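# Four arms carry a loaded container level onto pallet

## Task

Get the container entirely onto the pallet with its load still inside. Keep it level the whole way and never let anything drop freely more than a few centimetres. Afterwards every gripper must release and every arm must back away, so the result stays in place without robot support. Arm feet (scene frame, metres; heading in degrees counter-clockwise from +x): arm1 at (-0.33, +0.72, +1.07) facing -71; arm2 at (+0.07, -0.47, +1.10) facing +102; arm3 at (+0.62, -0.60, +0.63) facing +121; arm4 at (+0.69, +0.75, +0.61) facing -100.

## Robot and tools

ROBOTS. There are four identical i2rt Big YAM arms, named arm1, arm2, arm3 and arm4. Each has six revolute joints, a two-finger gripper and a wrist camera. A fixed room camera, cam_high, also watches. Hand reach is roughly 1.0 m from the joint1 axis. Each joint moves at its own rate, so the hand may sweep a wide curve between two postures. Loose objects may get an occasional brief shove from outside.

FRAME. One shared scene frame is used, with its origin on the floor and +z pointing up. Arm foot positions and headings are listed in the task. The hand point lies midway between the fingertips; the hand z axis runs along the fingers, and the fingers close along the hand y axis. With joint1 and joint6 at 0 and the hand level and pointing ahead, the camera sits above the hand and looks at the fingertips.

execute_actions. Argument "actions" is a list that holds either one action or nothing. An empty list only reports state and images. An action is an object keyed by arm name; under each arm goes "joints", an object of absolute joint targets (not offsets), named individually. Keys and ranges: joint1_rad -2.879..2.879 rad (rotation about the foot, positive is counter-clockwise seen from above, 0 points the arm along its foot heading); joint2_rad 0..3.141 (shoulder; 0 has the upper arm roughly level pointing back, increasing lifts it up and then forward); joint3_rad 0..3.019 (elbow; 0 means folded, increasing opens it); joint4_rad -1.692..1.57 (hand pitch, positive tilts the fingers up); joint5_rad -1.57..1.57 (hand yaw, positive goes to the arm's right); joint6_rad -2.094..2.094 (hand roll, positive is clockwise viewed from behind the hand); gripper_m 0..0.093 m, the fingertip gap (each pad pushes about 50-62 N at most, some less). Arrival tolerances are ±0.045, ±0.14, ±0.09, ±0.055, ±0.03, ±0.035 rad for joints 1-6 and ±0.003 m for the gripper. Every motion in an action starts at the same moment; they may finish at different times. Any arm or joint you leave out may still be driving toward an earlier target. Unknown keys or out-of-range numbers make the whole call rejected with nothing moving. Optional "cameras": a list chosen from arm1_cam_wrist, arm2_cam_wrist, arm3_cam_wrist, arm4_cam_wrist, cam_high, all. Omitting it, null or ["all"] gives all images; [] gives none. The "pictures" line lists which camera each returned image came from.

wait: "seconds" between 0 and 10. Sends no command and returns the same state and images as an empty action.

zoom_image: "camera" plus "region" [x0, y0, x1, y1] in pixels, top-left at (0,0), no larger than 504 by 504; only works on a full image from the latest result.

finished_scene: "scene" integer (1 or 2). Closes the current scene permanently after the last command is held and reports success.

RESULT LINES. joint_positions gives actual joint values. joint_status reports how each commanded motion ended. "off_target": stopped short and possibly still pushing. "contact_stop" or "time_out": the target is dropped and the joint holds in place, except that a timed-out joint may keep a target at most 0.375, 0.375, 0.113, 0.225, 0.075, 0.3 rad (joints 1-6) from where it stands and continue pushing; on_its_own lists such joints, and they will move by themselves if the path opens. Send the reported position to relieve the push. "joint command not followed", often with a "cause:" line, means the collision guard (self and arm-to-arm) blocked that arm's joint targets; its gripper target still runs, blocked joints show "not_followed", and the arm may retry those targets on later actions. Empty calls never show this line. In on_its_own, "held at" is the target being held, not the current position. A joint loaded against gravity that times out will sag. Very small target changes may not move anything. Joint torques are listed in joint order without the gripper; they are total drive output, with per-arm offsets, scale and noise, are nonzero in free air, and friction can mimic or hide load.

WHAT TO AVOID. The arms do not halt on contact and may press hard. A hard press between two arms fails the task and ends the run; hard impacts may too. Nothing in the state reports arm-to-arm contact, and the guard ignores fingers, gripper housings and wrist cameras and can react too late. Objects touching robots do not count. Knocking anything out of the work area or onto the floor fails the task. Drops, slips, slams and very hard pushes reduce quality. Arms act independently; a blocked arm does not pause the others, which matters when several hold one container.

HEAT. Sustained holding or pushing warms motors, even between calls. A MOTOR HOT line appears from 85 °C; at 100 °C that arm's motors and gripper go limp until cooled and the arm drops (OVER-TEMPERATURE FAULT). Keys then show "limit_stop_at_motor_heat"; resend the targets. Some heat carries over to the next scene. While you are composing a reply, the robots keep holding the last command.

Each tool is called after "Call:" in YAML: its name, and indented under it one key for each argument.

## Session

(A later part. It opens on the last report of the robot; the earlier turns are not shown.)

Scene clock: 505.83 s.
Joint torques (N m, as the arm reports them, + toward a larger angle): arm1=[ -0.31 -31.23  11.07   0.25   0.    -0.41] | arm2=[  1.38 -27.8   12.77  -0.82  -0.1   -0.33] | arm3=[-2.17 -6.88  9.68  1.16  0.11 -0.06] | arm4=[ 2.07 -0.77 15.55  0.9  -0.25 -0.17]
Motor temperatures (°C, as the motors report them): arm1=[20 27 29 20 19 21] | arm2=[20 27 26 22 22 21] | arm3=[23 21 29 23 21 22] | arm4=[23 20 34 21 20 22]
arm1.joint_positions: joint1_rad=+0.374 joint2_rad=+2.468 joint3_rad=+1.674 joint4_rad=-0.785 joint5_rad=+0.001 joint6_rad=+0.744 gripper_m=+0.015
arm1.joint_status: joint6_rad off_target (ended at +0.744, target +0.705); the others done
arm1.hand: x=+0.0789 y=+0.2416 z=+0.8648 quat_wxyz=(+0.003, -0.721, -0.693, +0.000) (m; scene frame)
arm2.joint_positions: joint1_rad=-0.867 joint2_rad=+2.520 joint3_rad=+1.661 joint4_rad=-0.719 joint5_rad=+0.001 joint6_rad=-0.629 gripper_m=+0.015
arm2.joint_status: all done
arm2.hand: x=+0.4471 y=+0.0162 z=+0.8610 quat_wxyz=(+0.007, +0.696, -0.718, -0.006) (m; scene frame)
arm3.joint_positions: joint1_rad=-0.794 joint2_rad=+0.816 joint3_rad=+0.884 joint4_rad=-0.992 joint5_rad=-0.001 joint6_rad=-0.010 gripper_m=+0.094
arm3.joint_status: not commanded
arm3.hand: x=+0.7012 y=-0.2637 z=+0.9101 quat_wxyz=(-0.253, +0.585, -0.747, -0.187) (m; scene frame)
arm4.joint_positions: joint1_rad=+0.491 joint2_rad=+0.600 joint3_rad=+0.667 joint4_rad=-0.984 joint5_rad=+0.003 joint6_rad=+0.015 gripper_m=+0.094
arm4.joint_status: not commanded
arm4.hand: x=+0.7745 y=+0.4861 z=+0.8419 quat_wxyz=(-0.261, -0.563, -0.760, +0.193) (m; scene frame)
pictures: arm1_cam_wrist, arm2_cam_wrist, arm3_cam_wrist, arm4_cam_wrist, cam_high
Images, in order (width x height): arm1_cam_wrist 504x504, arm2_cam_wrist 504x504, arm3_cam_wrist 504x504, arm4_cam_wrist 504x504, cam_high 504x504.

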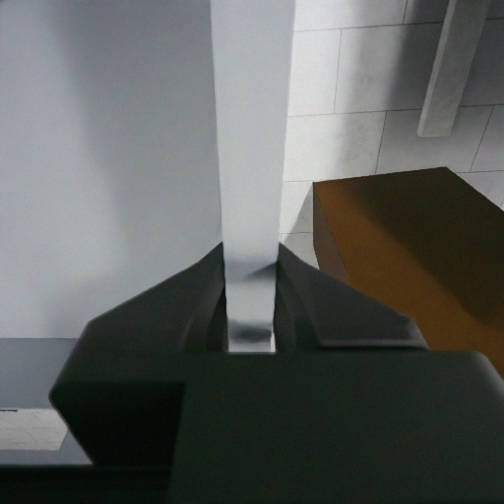

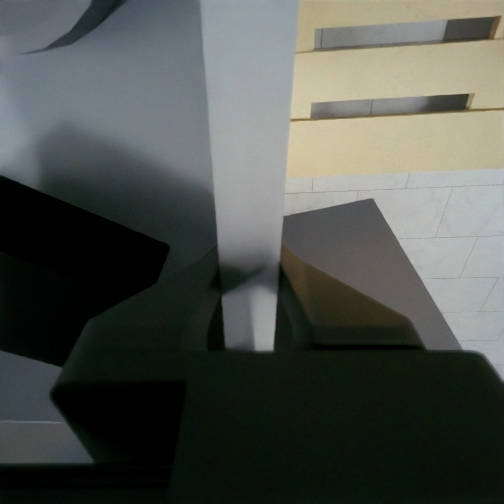

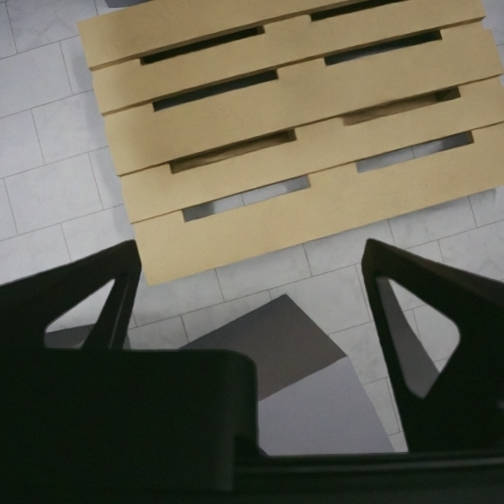

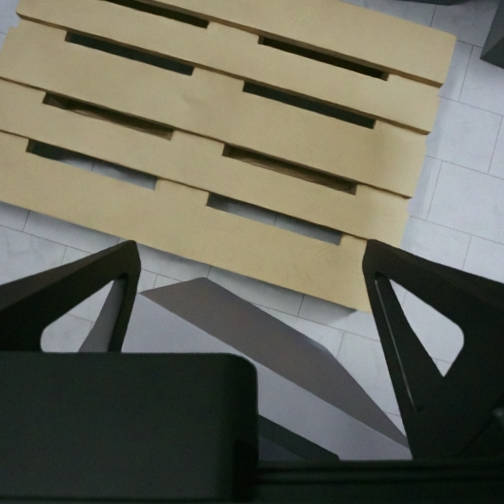

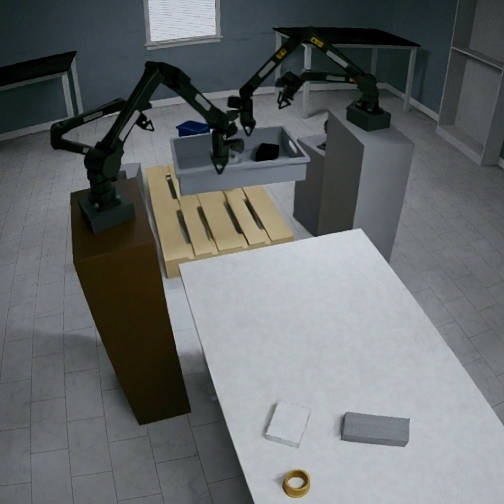

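Call:
execute_actions:
  actions:
    - {"arm3":{"joints":{"joint1_rad":0.01,"joint3_rad":1.0,"joint4_rad":-1.5,"joint6_rad":-1.0,"gripper_m":0.08}},"arm4":{"joints":{"joint1_rad":-0.82,"joint3_rad":0.85,"joint4_rad":-1.5,"joint6_rad":0.63,"gripper_m":0.08}},"arm1":{"joints":{"joint6_rad":0.74}},"arm2":{"joints":{"joint6_rad":-0.632}}}
  cameras: []

Call:
execute_actions:
  actions:
    - {"arm3":{"joints":{"joint2_rad":1.28,"joint3_rad":1.44,"joint4_rad":-1.69}},"arm4":{"joints":{"joint2_rad":1.40,"joint3_rad":1.64,"joint4_rad":-1.69}}}
  cameras: ["cam_high","arm1_cam_wrist"]

Scene clock: 538.93 s.
Joint torques (N m, as the arm reports them, + toward a larger angle): arm1=[ -0.15 -30.49  11.05   0.27   0.01  -0.09] | arm2=[  1.39 -27.96  12.73  -0.83  -0.1   -0.02] | arm3=[-0.8  -5.67 11.51  0.25  0.   -0.22] | arm4=[ 0.54  0.   13.61  0.46 -0.14  0.12]
Motor temperatures (°C, as the motors report them): arm1=[20 28 31 20 19 21] | arm2=[20 28 28 22 22 21] | arm3=[23 21 29 23 21 22] | arm4=[23 20 34 21 20 22]
arm1.joint_positions: joint1_rad=+0.374 joint2_rad=+2.468 joint3_rad=+1.674 joint4_rad=-0.785 joint5_rad=+0.001 joint6_rad=+0.749 gripper_m=+0.015
arm1.joint_status: all done
arm1.hand: x=+0.0789 y=+0.2416 z=+0.8648 quat_wxyz=(+0.003, -0.723, -0.691, +0.000) (m; scene frame)
arm2.joint_positions: joint1_rad=-0.867 joint2_rad=+2.520 joint3_rad=+1.661 joint4_rad=-0.719 joint5_rad=+0.001 joint6_rad=-0.626 gripper_m=+0.015
arm2.joint_status: all done
arm2.hand: x=+0.4471 y=+0.0162 z=+0.8610 quat_wxyz=(+0.007, +0.695, -0.719, -0.006) (m; scene frame)
arm3.joint_positions: joint1_rad=+0.002 joint2_rad=+0.814 joint3_rad=+0.949 joint4_rad=-1.488 joint5_rad=-0.001 joint6_rad=-0.987 gripper_m=+0.080
arm3.joint_status: all done
arm3.hand: x=+0.4901 y=-0.3853 z=+0.8907 quat_wxyz=(-0.087, +0.995, -0.022, -0.054) (m; scene frame)
arm4.joint_positions: joint1_rad=-0.810 joint2_rad=+0.600 joint3_rad=+0.828 joint4_rad=-1.485 joint5_rad=+0.002 joint6_rad=+0.613 gripper_m=+0.080
arm4.joint_status: all done
arm4.hand: x=+0.5268 y=+0.6451 z=+0.8634 quat_wxyz=(-0.091, -0.987, +0.017, +0.131) (m; scene frame)
pictures: none
No camera images: the call's "cameras" was empty. Leave "cameras" out to get every camera's image.

Scene clock: 540.50 s.
Joint torques (N m, as the arm reports them, + toward a larger angle): arm1=[ -0.28 -30.53  11.03   0.28   0.    -0.09] | arm2=[  1.39 -27.94  12.74  -0.8   -0.1   -0.02] | arm3=[ -0.67 -13.02  11.81  -0.22   0.01  -0.23] | arm4=[  0.63 -10.02  14.8    0.17  -0.14   0.12]
Motor temperatures (°C, as the motors report them): arm1=[20 28 31 20 19 21] | arm2=[20 28 28 22 22 21] | arm3=[23 21 29 23 21 22] | arm4=[23 20 34 21 20 22]
arm1.joint_positions: joint1_rad=+0.374 joint2_rad=+2.468 joint3_rad=+1.674 joint4_rad=-0.785 joint5_rad=+0.001 joint6_rad=+0.749 gripper_m=+0.015
arm1.joint_status: not commanded
arm1.hand: x=+0.0789 y=+0.2416 z=+0.8648 quat_wxyz=(+0.003, -0.723, -0.691, +0.000) (m; scene frame)
arm2.joint_positions: joint1_rad=-0.867 joint2_rad=+2.520 joint3_rad=+1.661 joint4_rad=-0.719 joint5_rad=+0.001 joint6_rad=-0.626 gripper_m=+0.015
arm2.joint_status: not commanded
arm2.hand: x=+0.4471 y=+0.0162 z=+0.8610 quat_wxyz=(+0.007, +0.695, -0.719, -0.006) (m; scene frame)
arm3.joint_positions: joint1_rad=+0.002 joint2_rad=+1.293 joint3_rad=+1.382 joint4_rad=-1.678 joint5_rad=-0.001 joint6_rad=-0.988 gripper_m=+0.080
arm3.joint_status: all done
arm3.hand: x=+0.4301 y=-0.2850 z=+0.9264 quat_wxyz=(+0.013, +1.000, -0.022, +0.009) (m; scene frame)
arm4.joint_positions: joint1_rad=-0.810 joint2_rad=+1.404 joint3_rad=+1.602 joint4_rad=-1.677 joint5_rad=+0.002 joint6_rad=+0.615 gripper_m=+0.080
arm4.joint_status: all done
arm4.hand: x=+0.3369 y=+0.5214 z=+0.9579 quat_wxyz=(-0.029, -0.999, +0.018, +0.040) (m; scene frame)
pictures: arm1_cam_wrist, cam_high
Images, in order (width x height): arm1_cam_wrist 504x504, cam_high 504x504.

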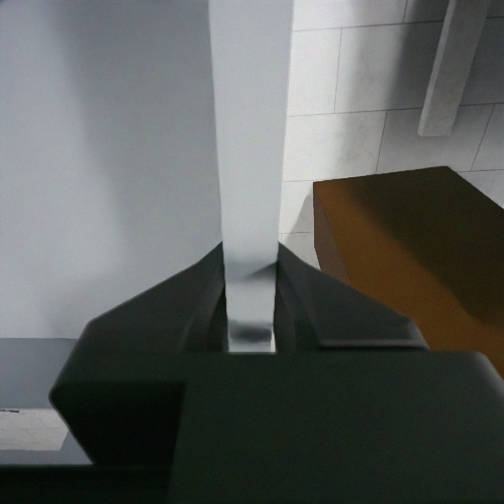

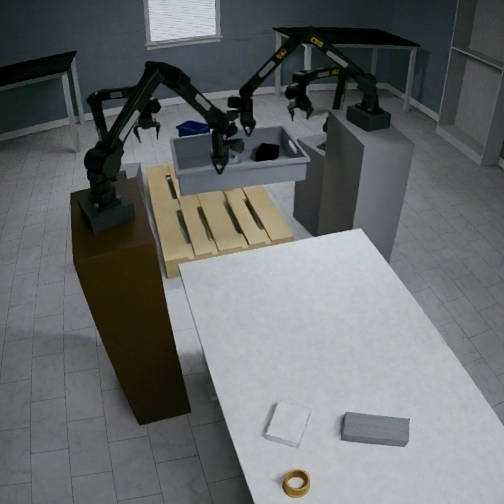

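Call:
execute_actions:
  actions:
    - {"arm3":{"joints":{"joint1_rad":0.018,"joint2_rad":1.635,"joint3_rad":1.865}},"arm4":{"joints":{"joint2_rad":1.845,"joint3_rad":2.16}}}
  cameras: ["cam_high","arm3_cam_wrist","arm4_cam_wrist"]

Scene clock: 546.83 s.
Joint torques (N m, as the arm reports them, + toward a larger angle): arm1=[ -0.36 -30.52  11.05   0.26   0.    -0.1 ] | arm2=[  1.39 -27.93  12.74  -0.79  -0.1   -0.03] | arm3=[ -0.25 -20.9   11.47   0.11  -0.01  -0.21] | arm4=[  0.66 -16.18  14.57   0.46  -0.14   0.11]
Motor temperatures (°C, as the motors report them): arm1=[20 28 32 20 19 21] | arm2=[20 28 28 22 22 21] | arm3=[23 21 30 23 21 22] | arm4=[23 21 34 21 20 22]
arm1.joint_positions: joint1_rad=+0.374 joint2_rad=+2.468 joint3_rad=+1.674 joint4_rad=-0.785 joint5_rad=+0.001 joint6_rad=+0.749 gripper_m=+0.015
arm1.joint_status: not commanded
arm1.hand: x=+0.0789 y=+0.2416 z=+0.8648 quat_wxyz=(+0.003, -0.723, -0.691, +0.000) (m; scene frame)
arm2.joint_positions: joint1_rad=-0.867 joint2_rad=+2.520 joint3_rad=+1.661 joint4_rad=-0.719 joint5_rad=+0.001 joint6_rad=-0.626 gripper_m=+0.015
arm2.joint_status: not commanded
arm2.hand: x=+0.4471 y=+0.0162 z=+0.8610 quat_wxyz=(+0.007, +0.695, -0.719, -0.006) (m; scene frame)
arm3.joint_positions: joint1_rad=+0.005 joint2_rad=+1.656 joint3_rad=+1.810 joint4_rad=-1.683 joint5_rad=-0.001 joint6_rad=-0.989 gripper_m=+0.080
arm3.joint_status: all done
arm3.hand: x=+0.3514 y=-0.1568 z=+0.9381 quat_wxyz=(-0.012, +1.000, -0.020, -0.007) (m; scene frame)
arm4.joint_positions: joint1_rad=-0.810 joint2_rad=+1.845 joint3_rad=+2.124 joint4_rad=-1.682 joint5_rad=+0.002 joint6_rad=+0.615 gripper_m=+0.080
arm4.joint_status: all done
arm4.hand: x=+0.1904 y=+0.4254 z=+0.9534 quat_wxyz=(-0.051, -0.996, +0.018, +0.072) (m; scene frame)
pictures: arm3_cam_wrist, arm4_cam_wrist, cam_high
Images, in order (width x height): arm3_cam_wrist 504x504, arm4_cam_wrist 504x504, cam_high 504x504.

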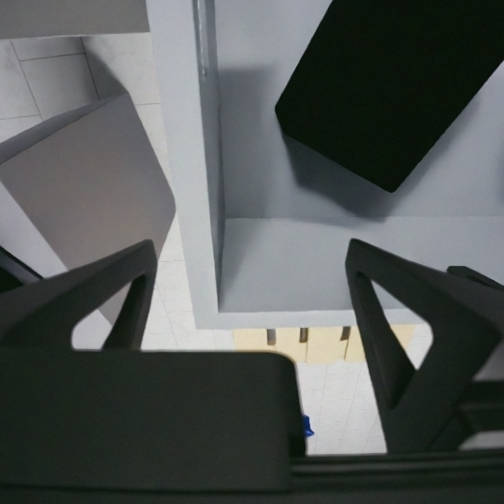

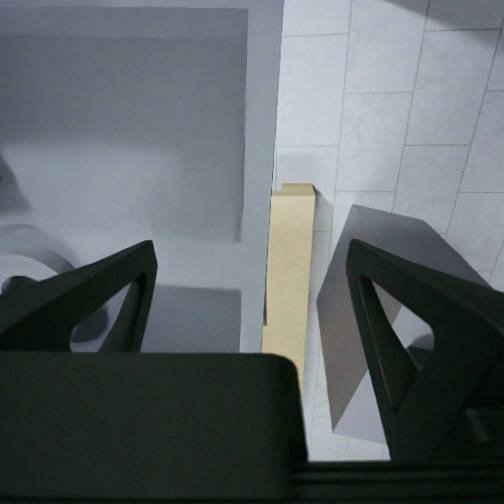

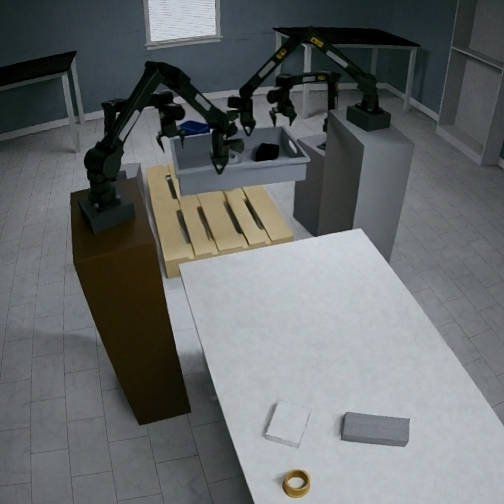

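Call:
execute_actions:
  actions:
    - {"arm3":{"joints":{"joint1_rad":0.04,"joint2_rad":1.62,"joint3_rad":1.73,"gripper_m":0.093}},"arm4":{"joints":{"joint2_rad":1.88,"joint3_rad":2.06,"gripper_m":0.093}}}
  cameras: []

Call:
execute_actions:
  actions:
    - {"arm3":{"joints":{"joint2_rad":1.61,"joint3_rad":1.585,"joint4_rad":-1.50}},"arm4":{"joints":{"joint2_rad":1.905,"joint3_rad":1.995,"joint4_rad":-1.64}}}
  cameras: ["arm3_cam_wrist","arm4_cam_wrist"]

Scene clock: 561.70 s.
Joint torques (N m, as the arm reports them, + toward a larger angle): arm1=[ -0.27 -30.43  11.04   0.24   0.01  -0.1 ] | arm2=[  1.43 -27.89  12.73  -0.82  -0.1   -0.02] | arm3=[ -0.99 -20.2    8.57   0.11  -0.01  -0.23] | arm4=[  0.66 -15.34  11.03   0.32  -0.14   0.12]
Motor temperatures (°C, as the motors report them): arm1=[20 28 32 20 19 21] | arm2=[20 28 29 22 22 21] | arm3=[23 22 30 23 21 22] | arm4=[23 22 34 21 20 22]
arm1.joint_positions: joint1_rad=+0.374 joint2_rad=+2.468 joint3_rad=+1.674 joint4_rad=-0.785 joint5_rad=+0.001 joint6_rad=+0.749 gripper_m=+0.015
arm1.joint_status: not commanded
arm1.hand: x=+0.0789 y=+0.2416 z=+0.8648 quat_wxyz=(+0.003, -0.723, -0.691, +0.000) (m; scene frame)
arm2.joint_positions: joint1_rad=-0.867 joint2_rad=+2.520 joint3_rad=+1.661 joint4_rad=-0.719 joint5_rad=+0.001 joint6_rad=-0.626 gripper_m=+0.015
arm2.joint_status: not commanded
arm2.hand: x=+0.4471 y=+0.0162 z=+0.8610 quat_wxyz=(+0.007, +0.695, -0.719, -0.006) (m; scene frame)
arm3.joint_positions: joint1_rad=+0.032 joint2_rad=+1.642 joint3_rad=+1.718 joint4_rad=-1.683 joint5_rad=-0.001 joint6_rad=-0.989 gripper_m=+0.093
arm3.joint_status: all done
arm3.hand: x=+0.3512 y=-0.1824 z=+0.9100 quat_wxyz=(+0.021, +1.000, -0.006, +0.014) (m; scene frame)
arm4.joint_positions: joint1_rad=-0.810 joint2_rad=+1.862 joint3_rad=+2.058 joint4_rad=-1.682 joint5_rad=+0.002 joint6_rad=+0.615 gripper_m=+0.093
arm4.joint_status: all done
arm4.hand: x=+0.1959 y=+0.4288 z=+0.9170 quat_wxyz=(-0.028, -0.999, +0.018, +0.037) (m; scene frame)
pictures: none
No camera images: the call's "cameras" was empty. Leave "cameras" out to get every camera's image.

Scene clock: 562.60 s.
Joint torques (N m, as the arm reports them, + toward a larger angle): arm1=[ -0.25 -30.49  11.07   0.25   0.    -0.09] | arm2=[  1.34 -27.89  12.72  -0.8   -0.1   -0.02] | arm3=[ -0.76 -19.94   8.77   1.1   -0.02  -0.22] | arm4=[  0.68 -15.7   11.17   1.02  -0.14   0.12]
Motor temperatures (°C, as the motors report them): arm1=[20 28 32 20 19 21] | arm2=[20 28 29 22 22 21] | arm3=[23 22 30 23 21 22] | arm4=[23 22 34 21 20 22]
arm1.joint_positions: joint1_rad=+0.374 joint2_rad=+2.468 joint3_rad=+1.674 joint4_rad=-0.785 joint5_rad=+0.001 joint6_rad=+0.749 gripper_m=+0.015
arm1.joint_status: not commanded
arm1.hand: x=+0.0789 y=+0.2416 z=+0.8648 quat_wxyz=(+0.003, -0.723, -0.691, +0.000) (m; scene frame)
arm2.joint_positions: joint1_rad=-0.867 joint2_rad=+2.520 joint3_rad=+1.661 joint4_rad=-0.719 joint5_rad=+0.001 joint6_rad=-0.626 gripper_m=+0.015
arm2.joint_status: not commanded
arm2.hand: x=+0.4471 y=+0.0162 z=+0.8610 quat_wxyz=(+0.007, +0.695, -0.719, -0.006) (m; scene frame)
arm3.joint_positions: joint1_rad=+0.032 joint2_rad=+1.628 joint3_rad=+1.571 joint4_rad=-1.514 joint5_rad=-0.001 joint6_rad=-0.989 gripper_m=+0.093
arm3.joint_status: all done
arm3.hand: x=+0.3495 y=-0.1794 z=+0.8604 quat_wxyz=(+0.006, +1.000, -0.006, +0.004) (m; scene frame)
arm4.joint_positions: joint1_rad=-0.810 joint2_rad=+1.887 joint3_rad=+1.993 joint4_rad=-1.655 joint5_rad=+0.002 joint6_rad=+0.615 gripper_m=+0.093
arm4.joint_status: all done
arm4.hand: x=+0.1973 y=+0.4294 z=+0.8779 quat_wxyz=(-0.010, -1.000, +0.017, +0.011) (m; scene frame)
pictures: arm3_cam_wrist, arm4_cam_wrist
Images, in order (width x height): arm3_cam_wrist 504x504, arm4_cam_wrist 504x504.

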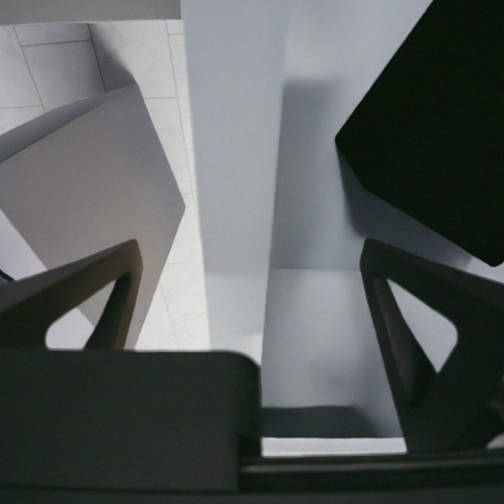

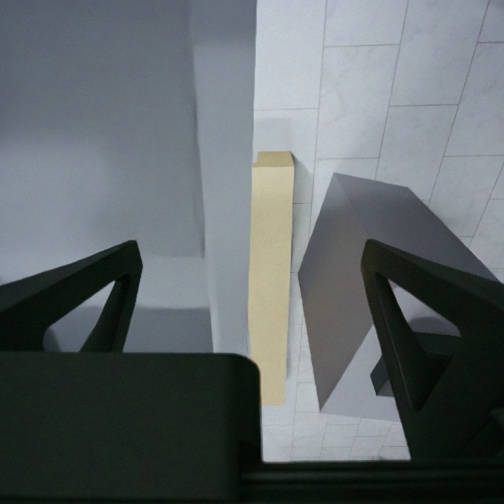

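Call:
execute_actions:
  actions:
    - {"arm3":{"joints":{"gripper_m":0}},"arm4":{"joints":{"joint1_rad":-0.787,"joint2_rad":1.94}}}
  cameras: []

Call:
execute_actions:
  actions:
    - {"arm4":{"joints":{"gripper_m":0}}}

Scene clock: 571.70 s.
Joint torques (N m, as the arm reports them, + toward a larger angle): arm1=[ -0.58 -30.09  11.04   0.41  -0.11  -0.12] | arm2=[  1.01 -27.93  12.67  -0.8   -0.17  -0.02] | arm3=[ -1.44 -18.78   8.92   0.83  -0.04  -0.35] | arm4=[  2.08 -15.45  11.13   0.97  -0.14   0.12]
Motor temperatures (°C, as the motors report them): arm1=[20 28 32 20 19 21] | arm2=[20 28 29 22 22 21] | arm3=[23 22 29 23 21 22] | arm4=[23 22 33 21 20 22]
arm1.joint_positions: joint1_rad=+0.374 joint2_rad=+2.469 joint3_rad=+1.674 joint4_rad=-0.791 joint5_rad=+0.004 joint6_rad=+0.749 gripper_m=+0.015
arm1.joint_status: not commanded
arm1.hand: x=+0.0774 y=+0.2425 z=+0.8644 quat_wxyz=(+0.006, -0.723, -0.691, +0.001) (m; scene frame)
arm2.joint_positions: joint1_rad=-0.863 joint2_rad=+2.520 joint3_rad=+1.662 joint4_rad=-0.719 joint5_rad=+0.002 joint6_rad=-0.626 gripper_m=+0.015
arm2.joint_status: not commanded
arm2.hand: x=+0.4456 y=+0.0181 z=+0.8613 quat_wxyz=(+0.006, +0.696, -0.718, -0.005) (m; scene frame)
arm3.joint_positions: joint1_rad=+0.036 joint2_rad=+1.620 joint3_rad=+1.567 joint4_rad=-1.512 joint5_rad=-0.001 joint6_rad=-0.970 gripper_m=+0.014
arm3.joint_status: gripper_m off_target (ended at +0.014, target +0.000)
arm3.hand: x=+0.3486 y=-0.1814 z=+0.8627 quat_wxyz=(+0.003, +1.000, -0.014, +0.003) (m; scene frame)
arm4.joint_positions: joint1_rad=-0.798 joint2_rad=+1.916 joint3_rad=+1.993 joint4_rad=-1.655 joint5_rad=+0.002 joint6_rad=+0.615 gripper_m=+0.093
arm4.joint_status: all done
arm4.hand: x=+0.1983 y=+0.4211 z=+0.8616 quat_wxyz=(-0.002, -1.000, +0.011, +0.000) (m; scene frame)
pictures: none
No camera images: the call's "cameras" was empty. Leave "cameras" out to get every camera's image.

Scene clock: 572.40 s.
Joint torques (N m, as the arm reports them, + toward a larger angle): arm1=[ -0.19 -30.57  11.01   0.27  -0.14  -0.1 ] | arm2=[  1.05 -27.92  12.69  -0.81  -0.17  -0.02] | arm3=[ -0.85 -18.56   8.88   0.89  -0.04  -0.39] | arm4=[  2.41 -15.34  11.1    0.93  -0.09  -0.07]
Motor temperatures (°C, as the motors report them): arm1=[20 29 32 20 19 21] | arm2=[20 28 29 22 22 21] | arm3=[23 22 29 23 21 22] | arm4=[23 22 33 21 20 22]
arm1.joint_positions: joint1_rad=+0.373 joint2_rad=+2.469 joint3_rad=+1.674 joint4_rad=-0.791 joint5_rad=+0.005 joint6_rad=+0.749 gripper_m=+0.015
arm1.joint_status: not commanded
arm1.hand: x=+0.0771 y=+0.2423 z=+0.8644 quat_wxyz=(+0.006, -0.723, -0.691, +0.002) (m; scene frame)
arm2.joint_positions: joint1_rad=-0.863 joint2_rad=+2.520 joint3_rad=+1.662 joint4_rad=-0.719 joint5_rad=+0.002 joint6_rad=-0.626 gripper_m=+0.015
arm2.joint_status: not commanded
arm2.hand: x=+0.4456 y=+0.0181 z=+0.8613 quat_wxyz=(+0.006, +0.696, -0.718, -0.005) (m; scene frame)
arm3.joint_positions: joint1_rad=+0.036 joint2_rad=+1.620 joint3_rad=+1.567 joint4_rad=-1.512 joint5_rad=+0.000 joint6_rad=-0.970 gripper_m=+0.014
arm3.joint_status: not commanded
arm3.hand: x=+0.3486 y=-0.1814 z=+0.8627 quat_wxyz=(+0.002, +1.000, -0.014, +0.003) (m; scene frame)
arm4.joint_positions: joint1_rad=-0.798 joint2_rad=+1.916 joint3_rad=+1.993 joint4_rad=-1.654 joint5_rad=+0.001 joint6_rad=+0.634 gripper_m=+0.015
arm4.joint_status: gripper_m off_target (ended at +0.015, target +0.000)
arm4.hand: x=+0.1980 y=+0.4211 z=+0.8615 quat_wxyz=(-0.002, -1.000, +0.021, +0.000) (m; scene frame)
pictures: arm1_cam_wrist, arm2_cam_wrist, arm3_cam_wrist, arm4_cam_wrist, cam_high
Images, in order (width x height): arm1_cam_wrist 504x504, arm2_cam_wrist 504x504, arm3_cam_wrist 504x504, arm4_cam_wrist 504x504, cam_high 504x504.

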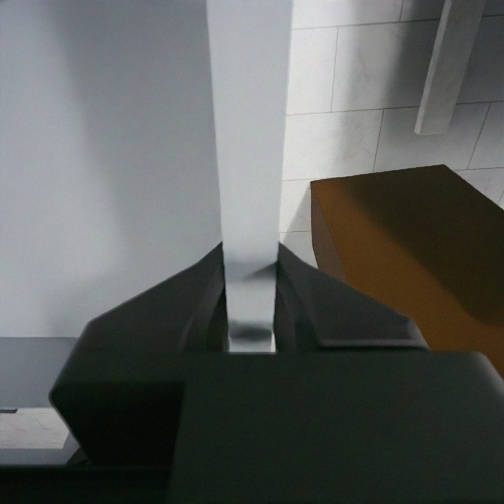

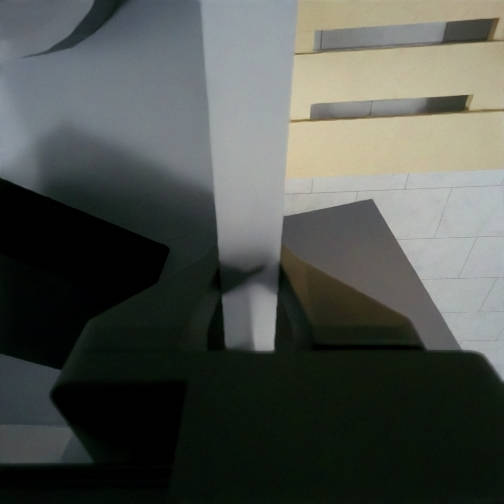

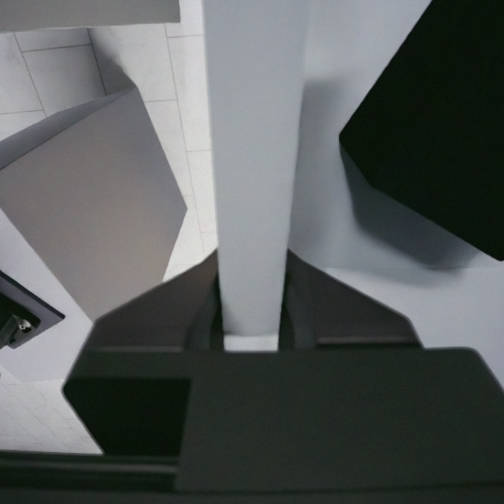

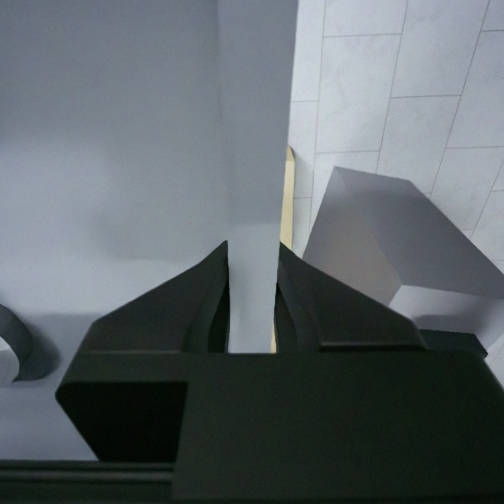

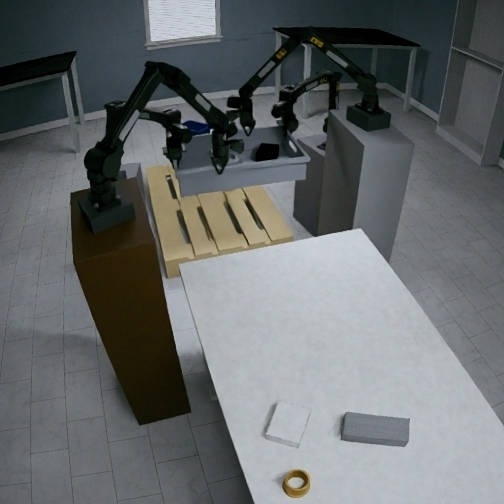

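Call:
execute_actions:
  actions:
    - {"arm1":{"joints":{"joint2_rad":2.465,"joint3_rad":1.69}},"arm2":{"joints":{"joint2_rad":2.545,"joint3_rad":1.68}},"arm3":{"joints":{"joint2_rad":1.50,"joint3_rad":1.69,"joint6_rad":-0.975}},"arm4":{"joints":{"joint2_rad":1.805,"joint3_rad":2.095,"joint6_rad":0.635}}}
  cameras: []

Scene clock: 585.23 s.
Joint torques (N m, as the arm reports them, + toward a larger angle): arm1=[ -0.14 -25.91   7.54   0.44  -0.15  -0.09] | arm2=[  1.06 -21.14   8.65  -0.61  -0.23  -0.02] | arm3=[ -1.32 -27.02  15.61   0.83  -0.1   -0.19] | arm4=[  2.33 -23.7   21.04   0.92  -0.07  -0.03]
Motor temperatures (°C, as the motors report them): arm1=[20 29 32 20 19 21] | arm2=[20 28 29 22 22 21] | arm3=[23 22 30 23 21 22] | arm4=[23 22 33 21 20 22]
arm1.joint_positions: joint1_rad=+0.373 joint2_rad=+2.472 joint3_rad=+1.674 joint4_rad=-0.792 joint5_rad=+0.005 joint6_rad=+0.749 gripper_m=+0.015
arm1.joint_status: all done
arm1.hand: x=+0.0759 y=+0.2432 z=+0.8621 quat_wxyz=(+0.008, -0.723, -0.691, +0.002) (m; scene frame)
arm2.joint_positions: joint1_rad=-0.863 joint2_rad=+2.524 joint3_rad=+1.662 joint4_rad=-0.723 joint5_rad=+0.004 joint6_rad=-0.626 gripper_m=+0.015
arm2.joint_status: all done
arm2.hand: x=+0.4444 y=+0.0161 z=+0.8593 quat_wxyz=(+0.010, +0.696, -0.718, -0.004) (m; scene frame)
arm3.joint_positions: joint1_rad=+0.036 joint2_rad=+1.612 joint3_rad=+1.567 joint4_rad=-1.510 joint5_rad=+0.001 joint6_rad=-0.967 gripper_m=+0.014
arm3.joint_status: joint3_rad time_out (moved +0.000 of +0.123); the others done
arm3.on_its_own: joint3_rad reads +1.567 and still pushes toward +1.679 since a time_out
arm3.hand: x=+0.3491 y=-0.1816 z=+0.8663 quat_wxyz=(-0.002, +1.000, -0.015, +0.001) (m; scene frame)
arm4.joint_positions: joint1_rad=-0.798 joint2_rad=+1.911 joint3_rad=+1.997 joint4_rad=-1.654 joint5_rad=+0.000 joint6_rad=+0.636 gripper_m=+0.015
arm4.joint_status: joint3_rad time_out (moved +0.004 of +0.102); the others done
arm4.on_its_own: joint3_rad reads +1.997 and still pushes toward +2.095 since a time_out
arm4.hand: x=+0.1980 y=+0.4208 z=+0.8654 quat_wxyz=(-0.005, -1.000, +0.022, +0.003) (m; scene frame)
pictures: none
No camera images: the call's "cameras" was empty. Leave "cameras" out to get every camera's image.

Load transferred. Release 1 and 2.

Call:
execute_actions:
  actions:
    - {"arm1":{"joints":{"gripper_m":0.035}},"arm2":{"joints":{"gripper_m":0.035}}}

Scene clock: 588.27 s.
Joint torques (N m, as the arm reports them, + toward a larger angle): arm1=[  0.04 -26.13   7.61   0.44  -0.12  -0.09] | arm2=[  0.89 -21.17   8.66  -0.62  -0.21  -0.03] | arm3=[ -1.32 -26.74  15.56   0.83   0.02  -0.15] | arm4=[  2.02 -24.01  21.13   0.71  -0.14  -0.02]
Motor temperatures (°C, as the motors report them): arm1=[20 28 32 20 19 21] | arm2=[20 28 28 22 22 21] | arm3=[23 22 31 23 21 22] | arm4=[23 23 35 21 20 22]
arm1.joint_positions: joint1_rad=+0.373 joint2_rad=+2.472 joint3_rad=+1.674 joint4_rad=-0.792 joint5_rad=+0.004 joint6_rad=+0.749 gripper_m=+0.035
arm1.joint_status: all done
arm1.hand: x=+0.0763 y=+0.2435 z=+0.8621 quat_wxyz=(+0.008, -0.723, -0.691, +0.001) (m; scene frame)
arm2.joint_positions: joint1_rad=-0.860 joint2_rad=+2.524 joint3_rad=+1.662 joint4_rad=-0.723 joint5_rad=+0.003 joint6_rad=-0.626 gripper_m=+0.035
arm2.joint_status: all done
arm2.hand: x=+0.4428 y=+0.0173 z=+0.8593 quat_wxyz=(+0.010, +0.697, -0.717, -0.004) (m; scene frame)
arm3.joint_positions: joint1_rad=+0.036 joint2_rad=+1.609 joint3_rad=+1.567 joint4_rad=-1.508 joint5_rad=-0.001 joint6_rad=-0.967 gripper_m=+0.014
arm3.joint_status: not commanded
arm3.on_its_own: joint3_rad reads +1.567 and still pushes toward +1.679 since a time_out
arm3.hand: x=+0.3487 y=-0.1816 z=+0.8676 quat_wxyz=(-0.003, +1.000, -0.015, -0.001) (m; scene frame)
arm4.joint_positions: joint1_rad=-0.798 joint2_rad=+1.909 joint3_rad=+1.997 joint4_rad=-1.649 joint5_rad=+0.001 joint6_rad=+0.636 gripper_m=+0.015
arm4.joint_status: not commanded
arm4.on_its_own: joint3_rad reads +1.997 and still pushes toward +2.095 since a time_out
arm4.hand: x=+0.1972 y=+0.4206 z=+0.8670 quat_wxyz=(-0.007, -1.000, +0.022, +0.006) (m; scene frame)
pictures: arm1_cam_wrist, arm2_cam_wrist, arm3_cam_wrist, arm4_cam_wrist, cam_high
Images, in order (width x height): arm1_cam_wrist 504x504, arm2_cam_wrist 504x504, arm3_cam_wrist 504x504, arm4_cam_wrist 504x504, cam_high 504x504.

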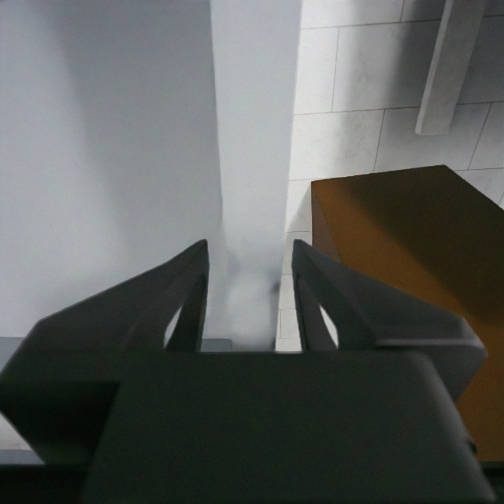

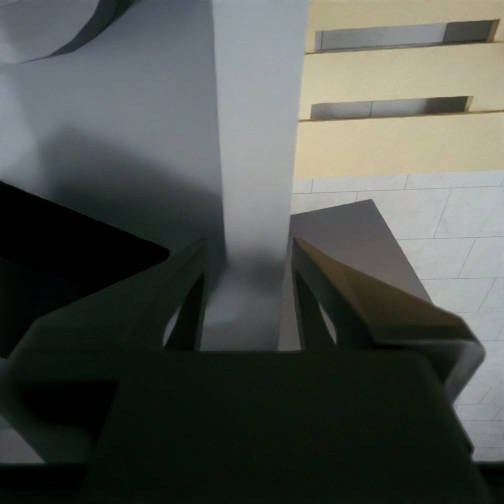

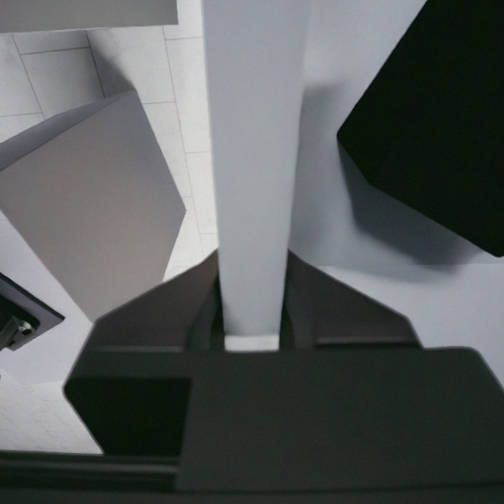

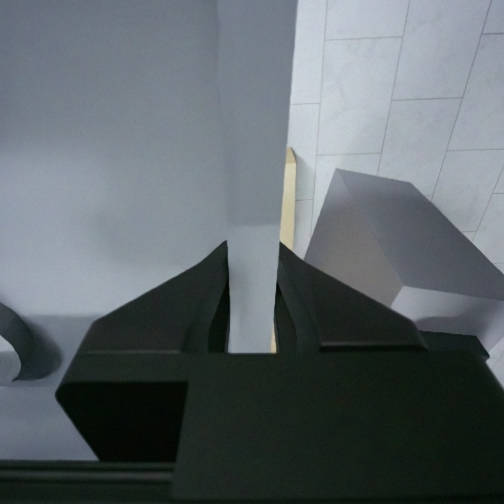

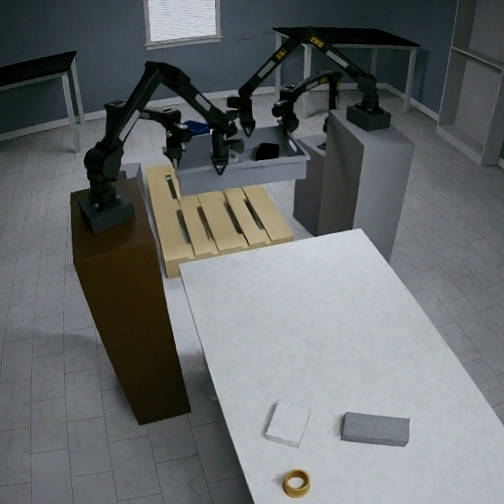

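Call:
execute_actions:
  actions:
    - {"arm1":{"joints":{"gripper_m":0.075,"joint2_rad":2.33,"joint4_rad":-0.95}},"arm2":{"joints":{"gripper_m":0.075,"joint2_rad":2.41,"joint4_rad":-0.88}}}
  cameras: []

Call:
execute_actions:
  actions:
    - {"arm1":{"joints":{"joint2_rad":1.3,"joint4_rad":-1.3}},"arm2":{"joints":{"joint2_rad":1.3,"joint4_rad":-1.3}}}
  cameras: ["cam_high"]

Scene clock: 595.43 s.
Joint torques (N m, as the arm reports them, + toward a larger angle): arm1=[ -0.24 -22.36   8.34   0.27  -0.11  -0.09] | arm2=[  0.69 -21.77   9.56  -0.8   -0.21  -0.03] | arm3=[ -1.11 -26.78  15.56   0.74   0.    -0.19] | arm4=[  2.29 -23.51  21.05   0.77  -0.13  -0.03]
Motor temperatures (°C, as the motors report them): arm1=[20 28 31 20 19 21] | arm2=[20 28 28 22 22 21] | arm3=[23 23 32 23 21 22] | arm4=[23 23 37 21 20 22]
arm1.joint_positions: joint1_rad=+0.373 joint2_rad=+2.307 joint3_rad=+1.674 joint4_rad=-0.937 joint5_rad=+0.004 joint6_rad=+0.749 gripper_m=+0.075
arm1.joint_status: all done
arm1.hand: x=+0.0836 y=+0.2347 z=+0.9629 quat_wxyz=(-0.002, -0.723, -0.691, +0.002) (m; scene frame)
arm2.joint_positions: joint1_rad=-0.860 joint2_rad=+2.399 joint3_rad=+1.662 joint4_rad=-0.865 joint5_rad=+0.003 joint6_rad=-0.626 gripper_m=+0.075
arm2.joint_status: all done
arm2.hand: x=+0.4481 y=+0.0225 z=+0.9346 quat_wxyz=(+0.018, +0.697, -0.717, -0.003) (m; scene frame)
arm3.joint_positions: joint1_rad=+0.036 joint2_rad=+1.609 joint3_rad=+1.567 joint4_rad=-1.508 joint5_rad=-0.001 joint6_rad=-0.967 gripper_m=+0.014
arm3.joint_status: not commanded
arm3.on_its_own: joint3_rad reads +1.567 and still pushes toward +1.679 since a time_out
arm3.hand: x=+0.3487 y=-0.1816 z=+0.8676 quat_wxyz=(-0.003, +1.000, -0.015, -0.001) (m; scene frame)
arm4.joint_positions: joint1_rad=-0.798 joint2_rad=+1.909 joint3_rad=+1.997 joint4_rad=-1.649 joint5_rad=+0.001 joint6_rad=+0.636 gripper_m=+0.015
arm4.joint_status: not commanded
arm4.on_its_own: joint3_rad reads +1.997 and still pushes toward +2.095 since a time_out
arm4.hand: x=+0.1972 y=+0.4206 z=+0.8670 quat_wxyz=(-0.007, -1.000, +0.022, +0.006) (m; scene frame)
pictures: none
No camera images: the call's "cameras" was empty. Leave "cameras" out to get every camera's image.

Scene clock: 597.20 s.
Joint torques (N m, as the arm reports them, + toward a larger angle): arm1=[ -0.17 -10.68   9.32   1.15  -0.12  -0.14] | arm2=[ 0.46 -7.74 12.03  0.37 -0.19  0.01] | arm3=[ -0.69 -27.29  15.6    0.92   0.    -0.22] | arm4=[  2.29 -23.54  21.05   0.78  -0.13  -0.03]
Motor temperatures (°C, as the motors report them): arm1=[20 28 31 20 19 21] | arm2=[20 28 28 22 22 21] | arm3=[23 23 33 23 21 22] | arm4=[23 24 38 21 20 22]
arm1.joint_positions: joint1_rad=+0.373 joint2_rad=+1.295 joint3_rad=+1.687 joint4_rad=-1.286 joint5_rad=+0.004 joint6_rad=+0.749 gripper_m=+0.075
arm1.joint_status: all done
arm1.hand: x=-0.0107 y=+0.3451 z=+1.5362 quat_wxyz=(-0.332, -0.682, -0.651, +0.021) (m; scene frame)
arm2.joint_positions: joint1_rad=-0.860 joint2_rad=+1.278 joint3_rad=+1.673 joint4_rad=-1.282 joint5_rad=+0.003 joint6_rad=-0.626 gripper_m=+0.075
arm2.joint_status: all done
arm2.hand: x=+0.3737 y=-0.0892 z=+1.5700 quat_wxyz=(-0.329, +0.655, -0.678, -0.053) (m; scene frame)
arm3.joint_positions: joint1_rad=+0.036 joint2_rad=+1.609 joint3_rad=+1.567 joint4_rad=-1.508 joint5_rad=-0.001 joint6_rad=-0.967 gripper_m=+0.014
arm3.joint_status: not commanded
arm3.on_its_own: joint3_rad reads +1.567 and still pushes toward +1.679 since a time_out
arm3.hand: x=+0.3487 y=-0.1816 z=+0.8676 quat_wxyz=(-0.003, +1.000, -0.015, -0.001) (m; scene frame)
arm4.joint_positions: joint1_rad=-0.798 joint2_rad=+1.909 joint3_rad=+1.997 joint4_rad=-1.649 joint5_rad=+0.001 joint6_rad=+0.636 gripper_m=+0.015
arm4.joint_status: not commanded
arm4.on_its_own: joint3_rad reads +1.997 and still pushes toward +2.095 since a time_out
arm4.hand: x=+0.1972 y=+0.4206 z=+0.8670 quat_wxyz=(-0.007, -1.000, +0.022, +0.006) (m; scene frame)
pictures: cam_high
Images, in order (width x height): cam_high 504x504.

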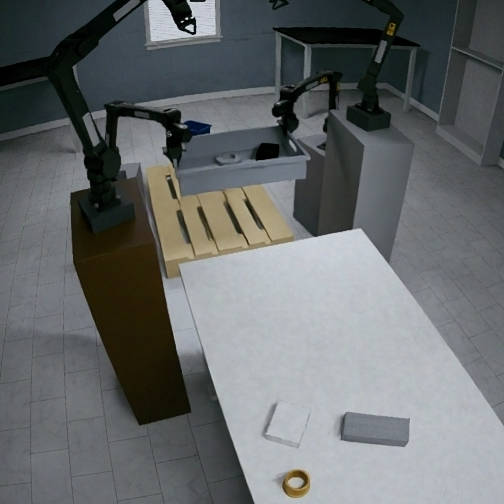

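Call:
execute_actions:
  actions:
    - {"arm3":{"joints":{"joint1_rad":-0.068,"joint2_rad":1.462,"joint3_rad":1.512,"joint4_rad":-1.42,"joint6_rad":-1.07}},"arm4":{"joints":{"joint1_rad":-0.737,"joint2_rad":1.695,"joint3_rad":1.825,"joint4_rad":-1.507,"joint6_rad":0.695}},"arm1":{"joints":{"joint1_rad":-0.3,"joint2_rad":0.6,"joint3_rad":1.2}},"arm2":{"joints":{"joint1_rad":0.3,"joint2_rad":0.6,"joint3_rad":1.2}}}
  cameras: []

Scene clock: 624.53 s.
Joint torques (N m, as the arm reports them, + toward a larger angle): arm1=[-1.32  1.76  8.24  1.52 -0.01 -0.14] | arm2=[0.12 3.12 8.97 0.73 0.01 0.02] | arm3=[ -1.13 -23.37  12.29   1.14  -0.09  -0.07] | arm4=[  2.73 -20.09  16.76   1.17  -0.44   0.14]
Motor temperatures (°C, as the motors report them): arm1=[20 26 31 20 19 21] | arm2=[20 26 28 22 22 21] | arm3=[23 23 35 23 21 22] | arm4=[23 25 40 21 20 22]
arm1.joint_positions: joint1_rad=-0.290 joint2_rad=+0.597 joint3_rad=+1.202 joint4_rad=-1.289 joint5_rad=+0.001 joint6_rad=+0.749 gripper_m=+0.075
arm1.joint_status: all done
arm1.hand: x=-0.3182 y=+0.4690 z=+1.5295 quat_wxyz=(-0.398, -0.821, -0.377, +0.163) (m; scene frame)
arm2.joint_positions: joint1_rad=+0.296 joint2_rad=+0.589 joint3_rad=+1.216 joint4_rad=-1.283 joint5_rad=-0.001 joint6_rad=-0.626 gripper_m=+0.075
arm2.joint_status: all done
arm2.hand: x=-0.0417 y=-0.2558 z=+1.5770 quat_wxyz=(-0.331, +0.873, -0.198, -0.299) (m; scene frame)
arm3.joint_positions: joint1_rad=-0.068 joint2_rad=+1.548 joint3_rad=+1.447 joint4_rad=-1.434 joint5_rad=+0.000 joint6_rad=-1.078 gripper_m=+0.014
arm3.joint_status: all done
arm3.hand: x=+0.4031 y=-0.1750 z=+0.8503 quat_wxyz=(-0.011, +1.000, -0.012, -0.003) (m; scene frame)
arm4.joint_positions: joint1_rad=-0.753 joint2_rad=+1.766 joint3_rad=+1.769 joint4_rad=-1.525 joint5_rad=+0.008 joint6_rad=+0.677 gripper_m=+0.015
arm4.joint_status: all done
arm4.hand: x=+0.2429 y=+0.4223 z=+0.8580 quat_wxyz=(-0.016, -0.999, +0.020, +0.023) (m; scene frame)
pictures: none
No camera images: the call's "cameras" was empty. Leave "cameras" out to get every camera's image.

Call:
execute_actions:
  actions:
    - {"arm3":{"joints":{"joint1_rad":-0.155,"joint2_rad":1.444,"joint3_rad":1.349,"joint4_rad":-1.315,"joint6_rad":-1.155}},"arm4":{"joints":{"joint1_rad":-0.673,"joint2_rad":1.631,"joint3_rad":1.581,"joint4_rad":-1.381,"joint6_rad":0.76}}}
  cameras: ["arm3_cam_wrist","arm4_cam_wrist","cam_high"]

Scene clock: 631.10 s.
Joint torques (N m, as the arm reports them, + toward a larger angle): arm1=[-1.32  1.54  8.21  1.49 -0.02 -0.15] | arm2=[0.18 3.2  9.   0.73 0.   0.02] | arm3=[ -1.48 -22.65  12.13   0.69  -0.38  -0.12] | arm4=[  2.23 -19.03  16.2    0.34   0.01   0.02]
Motor temperatures (°C, as the motors report them): arm1=[20 25 31 20 19 21] | arm2=[20 26 28 22 22 21] | arm3=[23 23 34 23 21 22] | arm4=[23 24 39 21 20 22]
arm1.joint_positions: joint1_rad=-0.290 joint2_rad=+0.597 joint3_rad=+1.202 joint4_rad=-1.289 joint5_rad=+0.001 joint6_rad=+0.749 gripper_m=+0.075
arm1.joint_status: not commanded
arm1.hand: x=-0.3182 y=+0.4690 z=+1.5295 quat_wxyz=(-0.398, -0.821, -0.377, +0.163) (m; scene frame)
arm2.joint_positions: joint1_rad=+0.296 joint2_rad=+0.589 joint3_rad=+1.216 joint4_rad=-1.283 joint5_rad=-0.001 joint6_rad=-0.626 gripper_m=+0.075
arm2.joint_status: not commanded
arm2.hand: x=-0.0417 y=-0.2558 z=+1.5770 quat_wxyz=(-0.331, +0.873, -0.198, -0.299) (m; scene frame)
arm3.joint_positions: joint1_rad=-0.155 joint2_rad=+1.525 joint3_rad=+1.281 joint4_rad=-1.321 joint5_rad=+0.007 joint6_rad=-1.156 gripper_m=+0.014
arm3.joint_status: all done
arm3.hand: x=+0.4511 y=-0.1820 z=+0.7978 quat_wxyz=(+0.001, +1.000, -0.016, +0.007) (m; scene frame)
arm4.joint_positions: joint1_rad=-0.683 joint2_rad=+1.706 joint3_rad=+1.528 joint4_rad=-1.382 joint5_rad=-0.001 joint6_rad=+0.755 gripper_m=+0.015
arm4.joint_status: all done
arm4.hand: x=+0.2959 y=+0.4144 z=+0.7965 quat_wxyz=(-0.008, -1.000, +0.024, +0.005) (m; scene frame)
pictures: arm3_cam_wrist, arm4_cam_wrist, cam_high
Images, in order (width x height): arm3_cam_wrist 504x504, arm4_cam_wrist 504x504, cam_high 504x504.

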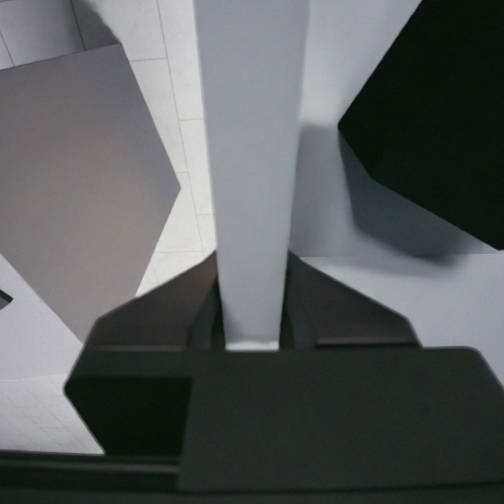

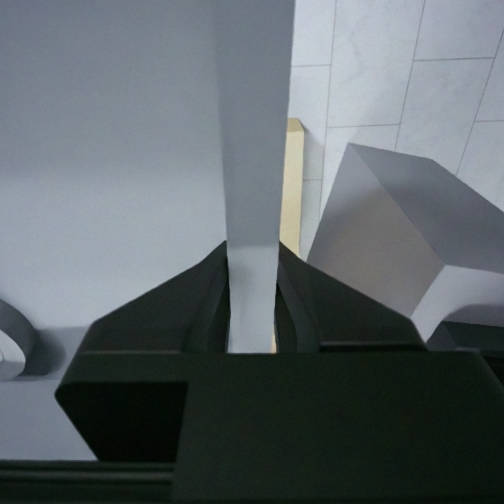

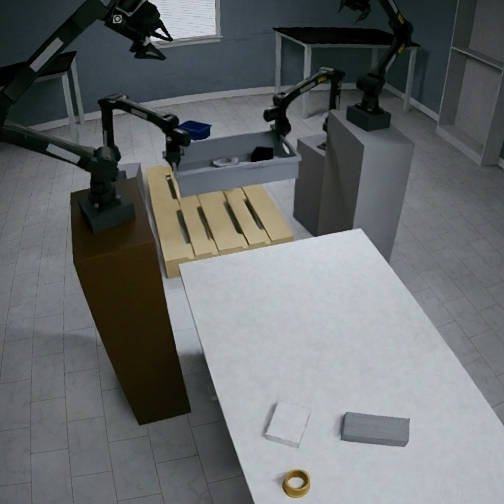

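Call:
execute_actions:
  actions: []

Scene clock: 649.07 s.
Joint torques (N m, as the arm reports them, + toward a larger angle): arm1=[-1.3   1.51  8.26  1.5  -0.01 -0.15] | arm2=[0.17 3.23 8.99 0.75 0.01 0.02] | arm3=[ -1.19 -22.82  12.21   0.73  -0.34  -0.12] | arm4=[  2.2  -18.91  16.29   0.51  -0.01   0.02]
Motor temperatures (°C, as the motors report them): arm1=[20 25 31 20 19 21] | arm2=[20 25 27 22 22 21] | arm3=[23 23 33 23 21 22] | arm4=[23 24 37 21 20 22]
arm1.joint_positions: joint1_rad=-0.290 joint2_rad=+0.597 joint3_rad=+1.202 joint4_rad=-1.289 joint5_rad=+0.001 joint6_rad=+0.749 gripper_m=+0.075
arm1.joint_status: not commanded
arm1.hand: x=-0.3182 y=+0.4690 z=+1.5295 quat_wxyz=(-0.398, -0.821, -0.377, +0.163) (m; scene frame)
arm2.joint_positions: joint1_rad=+0.296 joint2_rad=+0.589 joint3_rad=+1.216 joint4_rad=-1.283 joint5_rad=-0.001 joint6_rad=-0.626 gripper_m=+0.075
arm2.joint_status: not commanded
arm2.hand: x=-0.0417 y=-0.2558 z=+1.5770 quat_wxyz=(-0.331, +0.873, -0.198, -0.299) (m; scene frame)
arm3.joint_positions: joint1_rad=-0.155 joint2_rad=+1.525 joint3_rad=+1.281 joint4_rad=-1.321 joint5_rad=+0.007 joint6_rad=-1.156 gripper_m=+0.014
arm3.joint_status: all done
arm3.hand: x=+0.4511 y=-0.1820 z=+0.7978 quat_wxyz=(+0.001, +1.000, -0.016, +0.007) (m; scene frame)
arm4.joint_positions: joint1_rad=-0.683 joint2_rad=+1.706 joint3_rad=+1.528 joint4_rad=-1.382 joint5_rad=-0.001 joint6_rad=+0.755 gripper_m=+0.015
arm4.joint_status: all done
arm4.hand: x=+0.2959 y=+0.4144 z=+0.7965 quat_wxyz=(-0.008, -1.000, +0.024, +0.005) (m; scene frame)
pictures: arm1_cam_wrist, arm2_cam_wrist, arm3_cam_wrist, arm4_cam_wrist, cam_high
Images, in order (width x height): arm1_cam_wrist 504x504, arm2_cam_wrist 504x504, arm3_cam_wrist 504x504, arm4_cam_wrist 504x504, cam_high 504x504.

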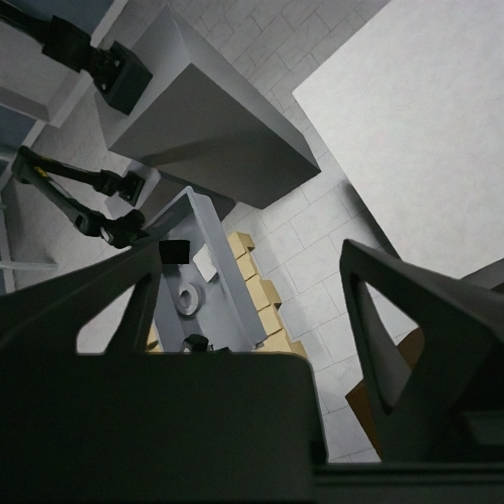

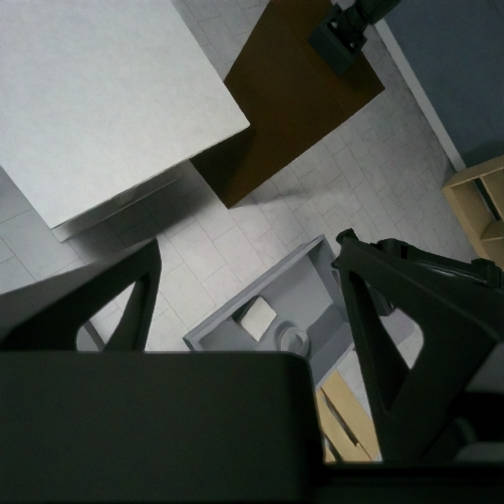

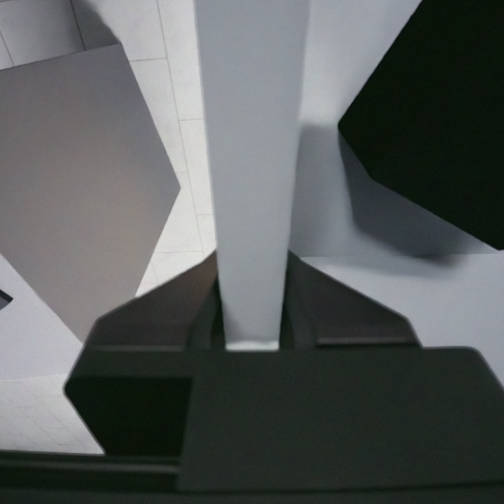

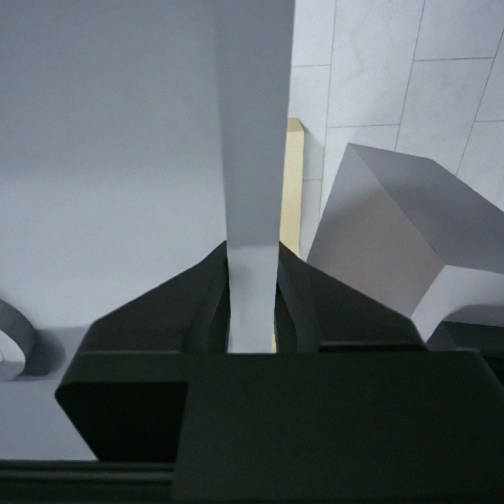

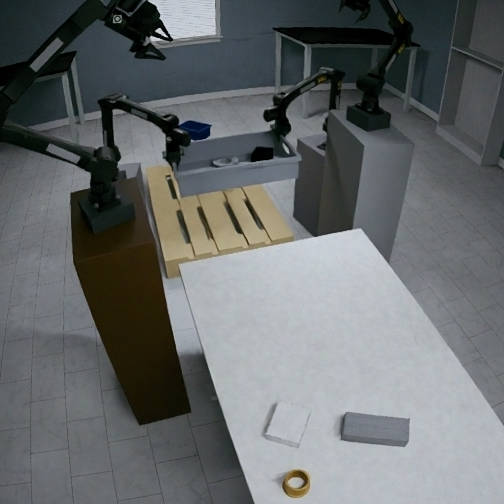

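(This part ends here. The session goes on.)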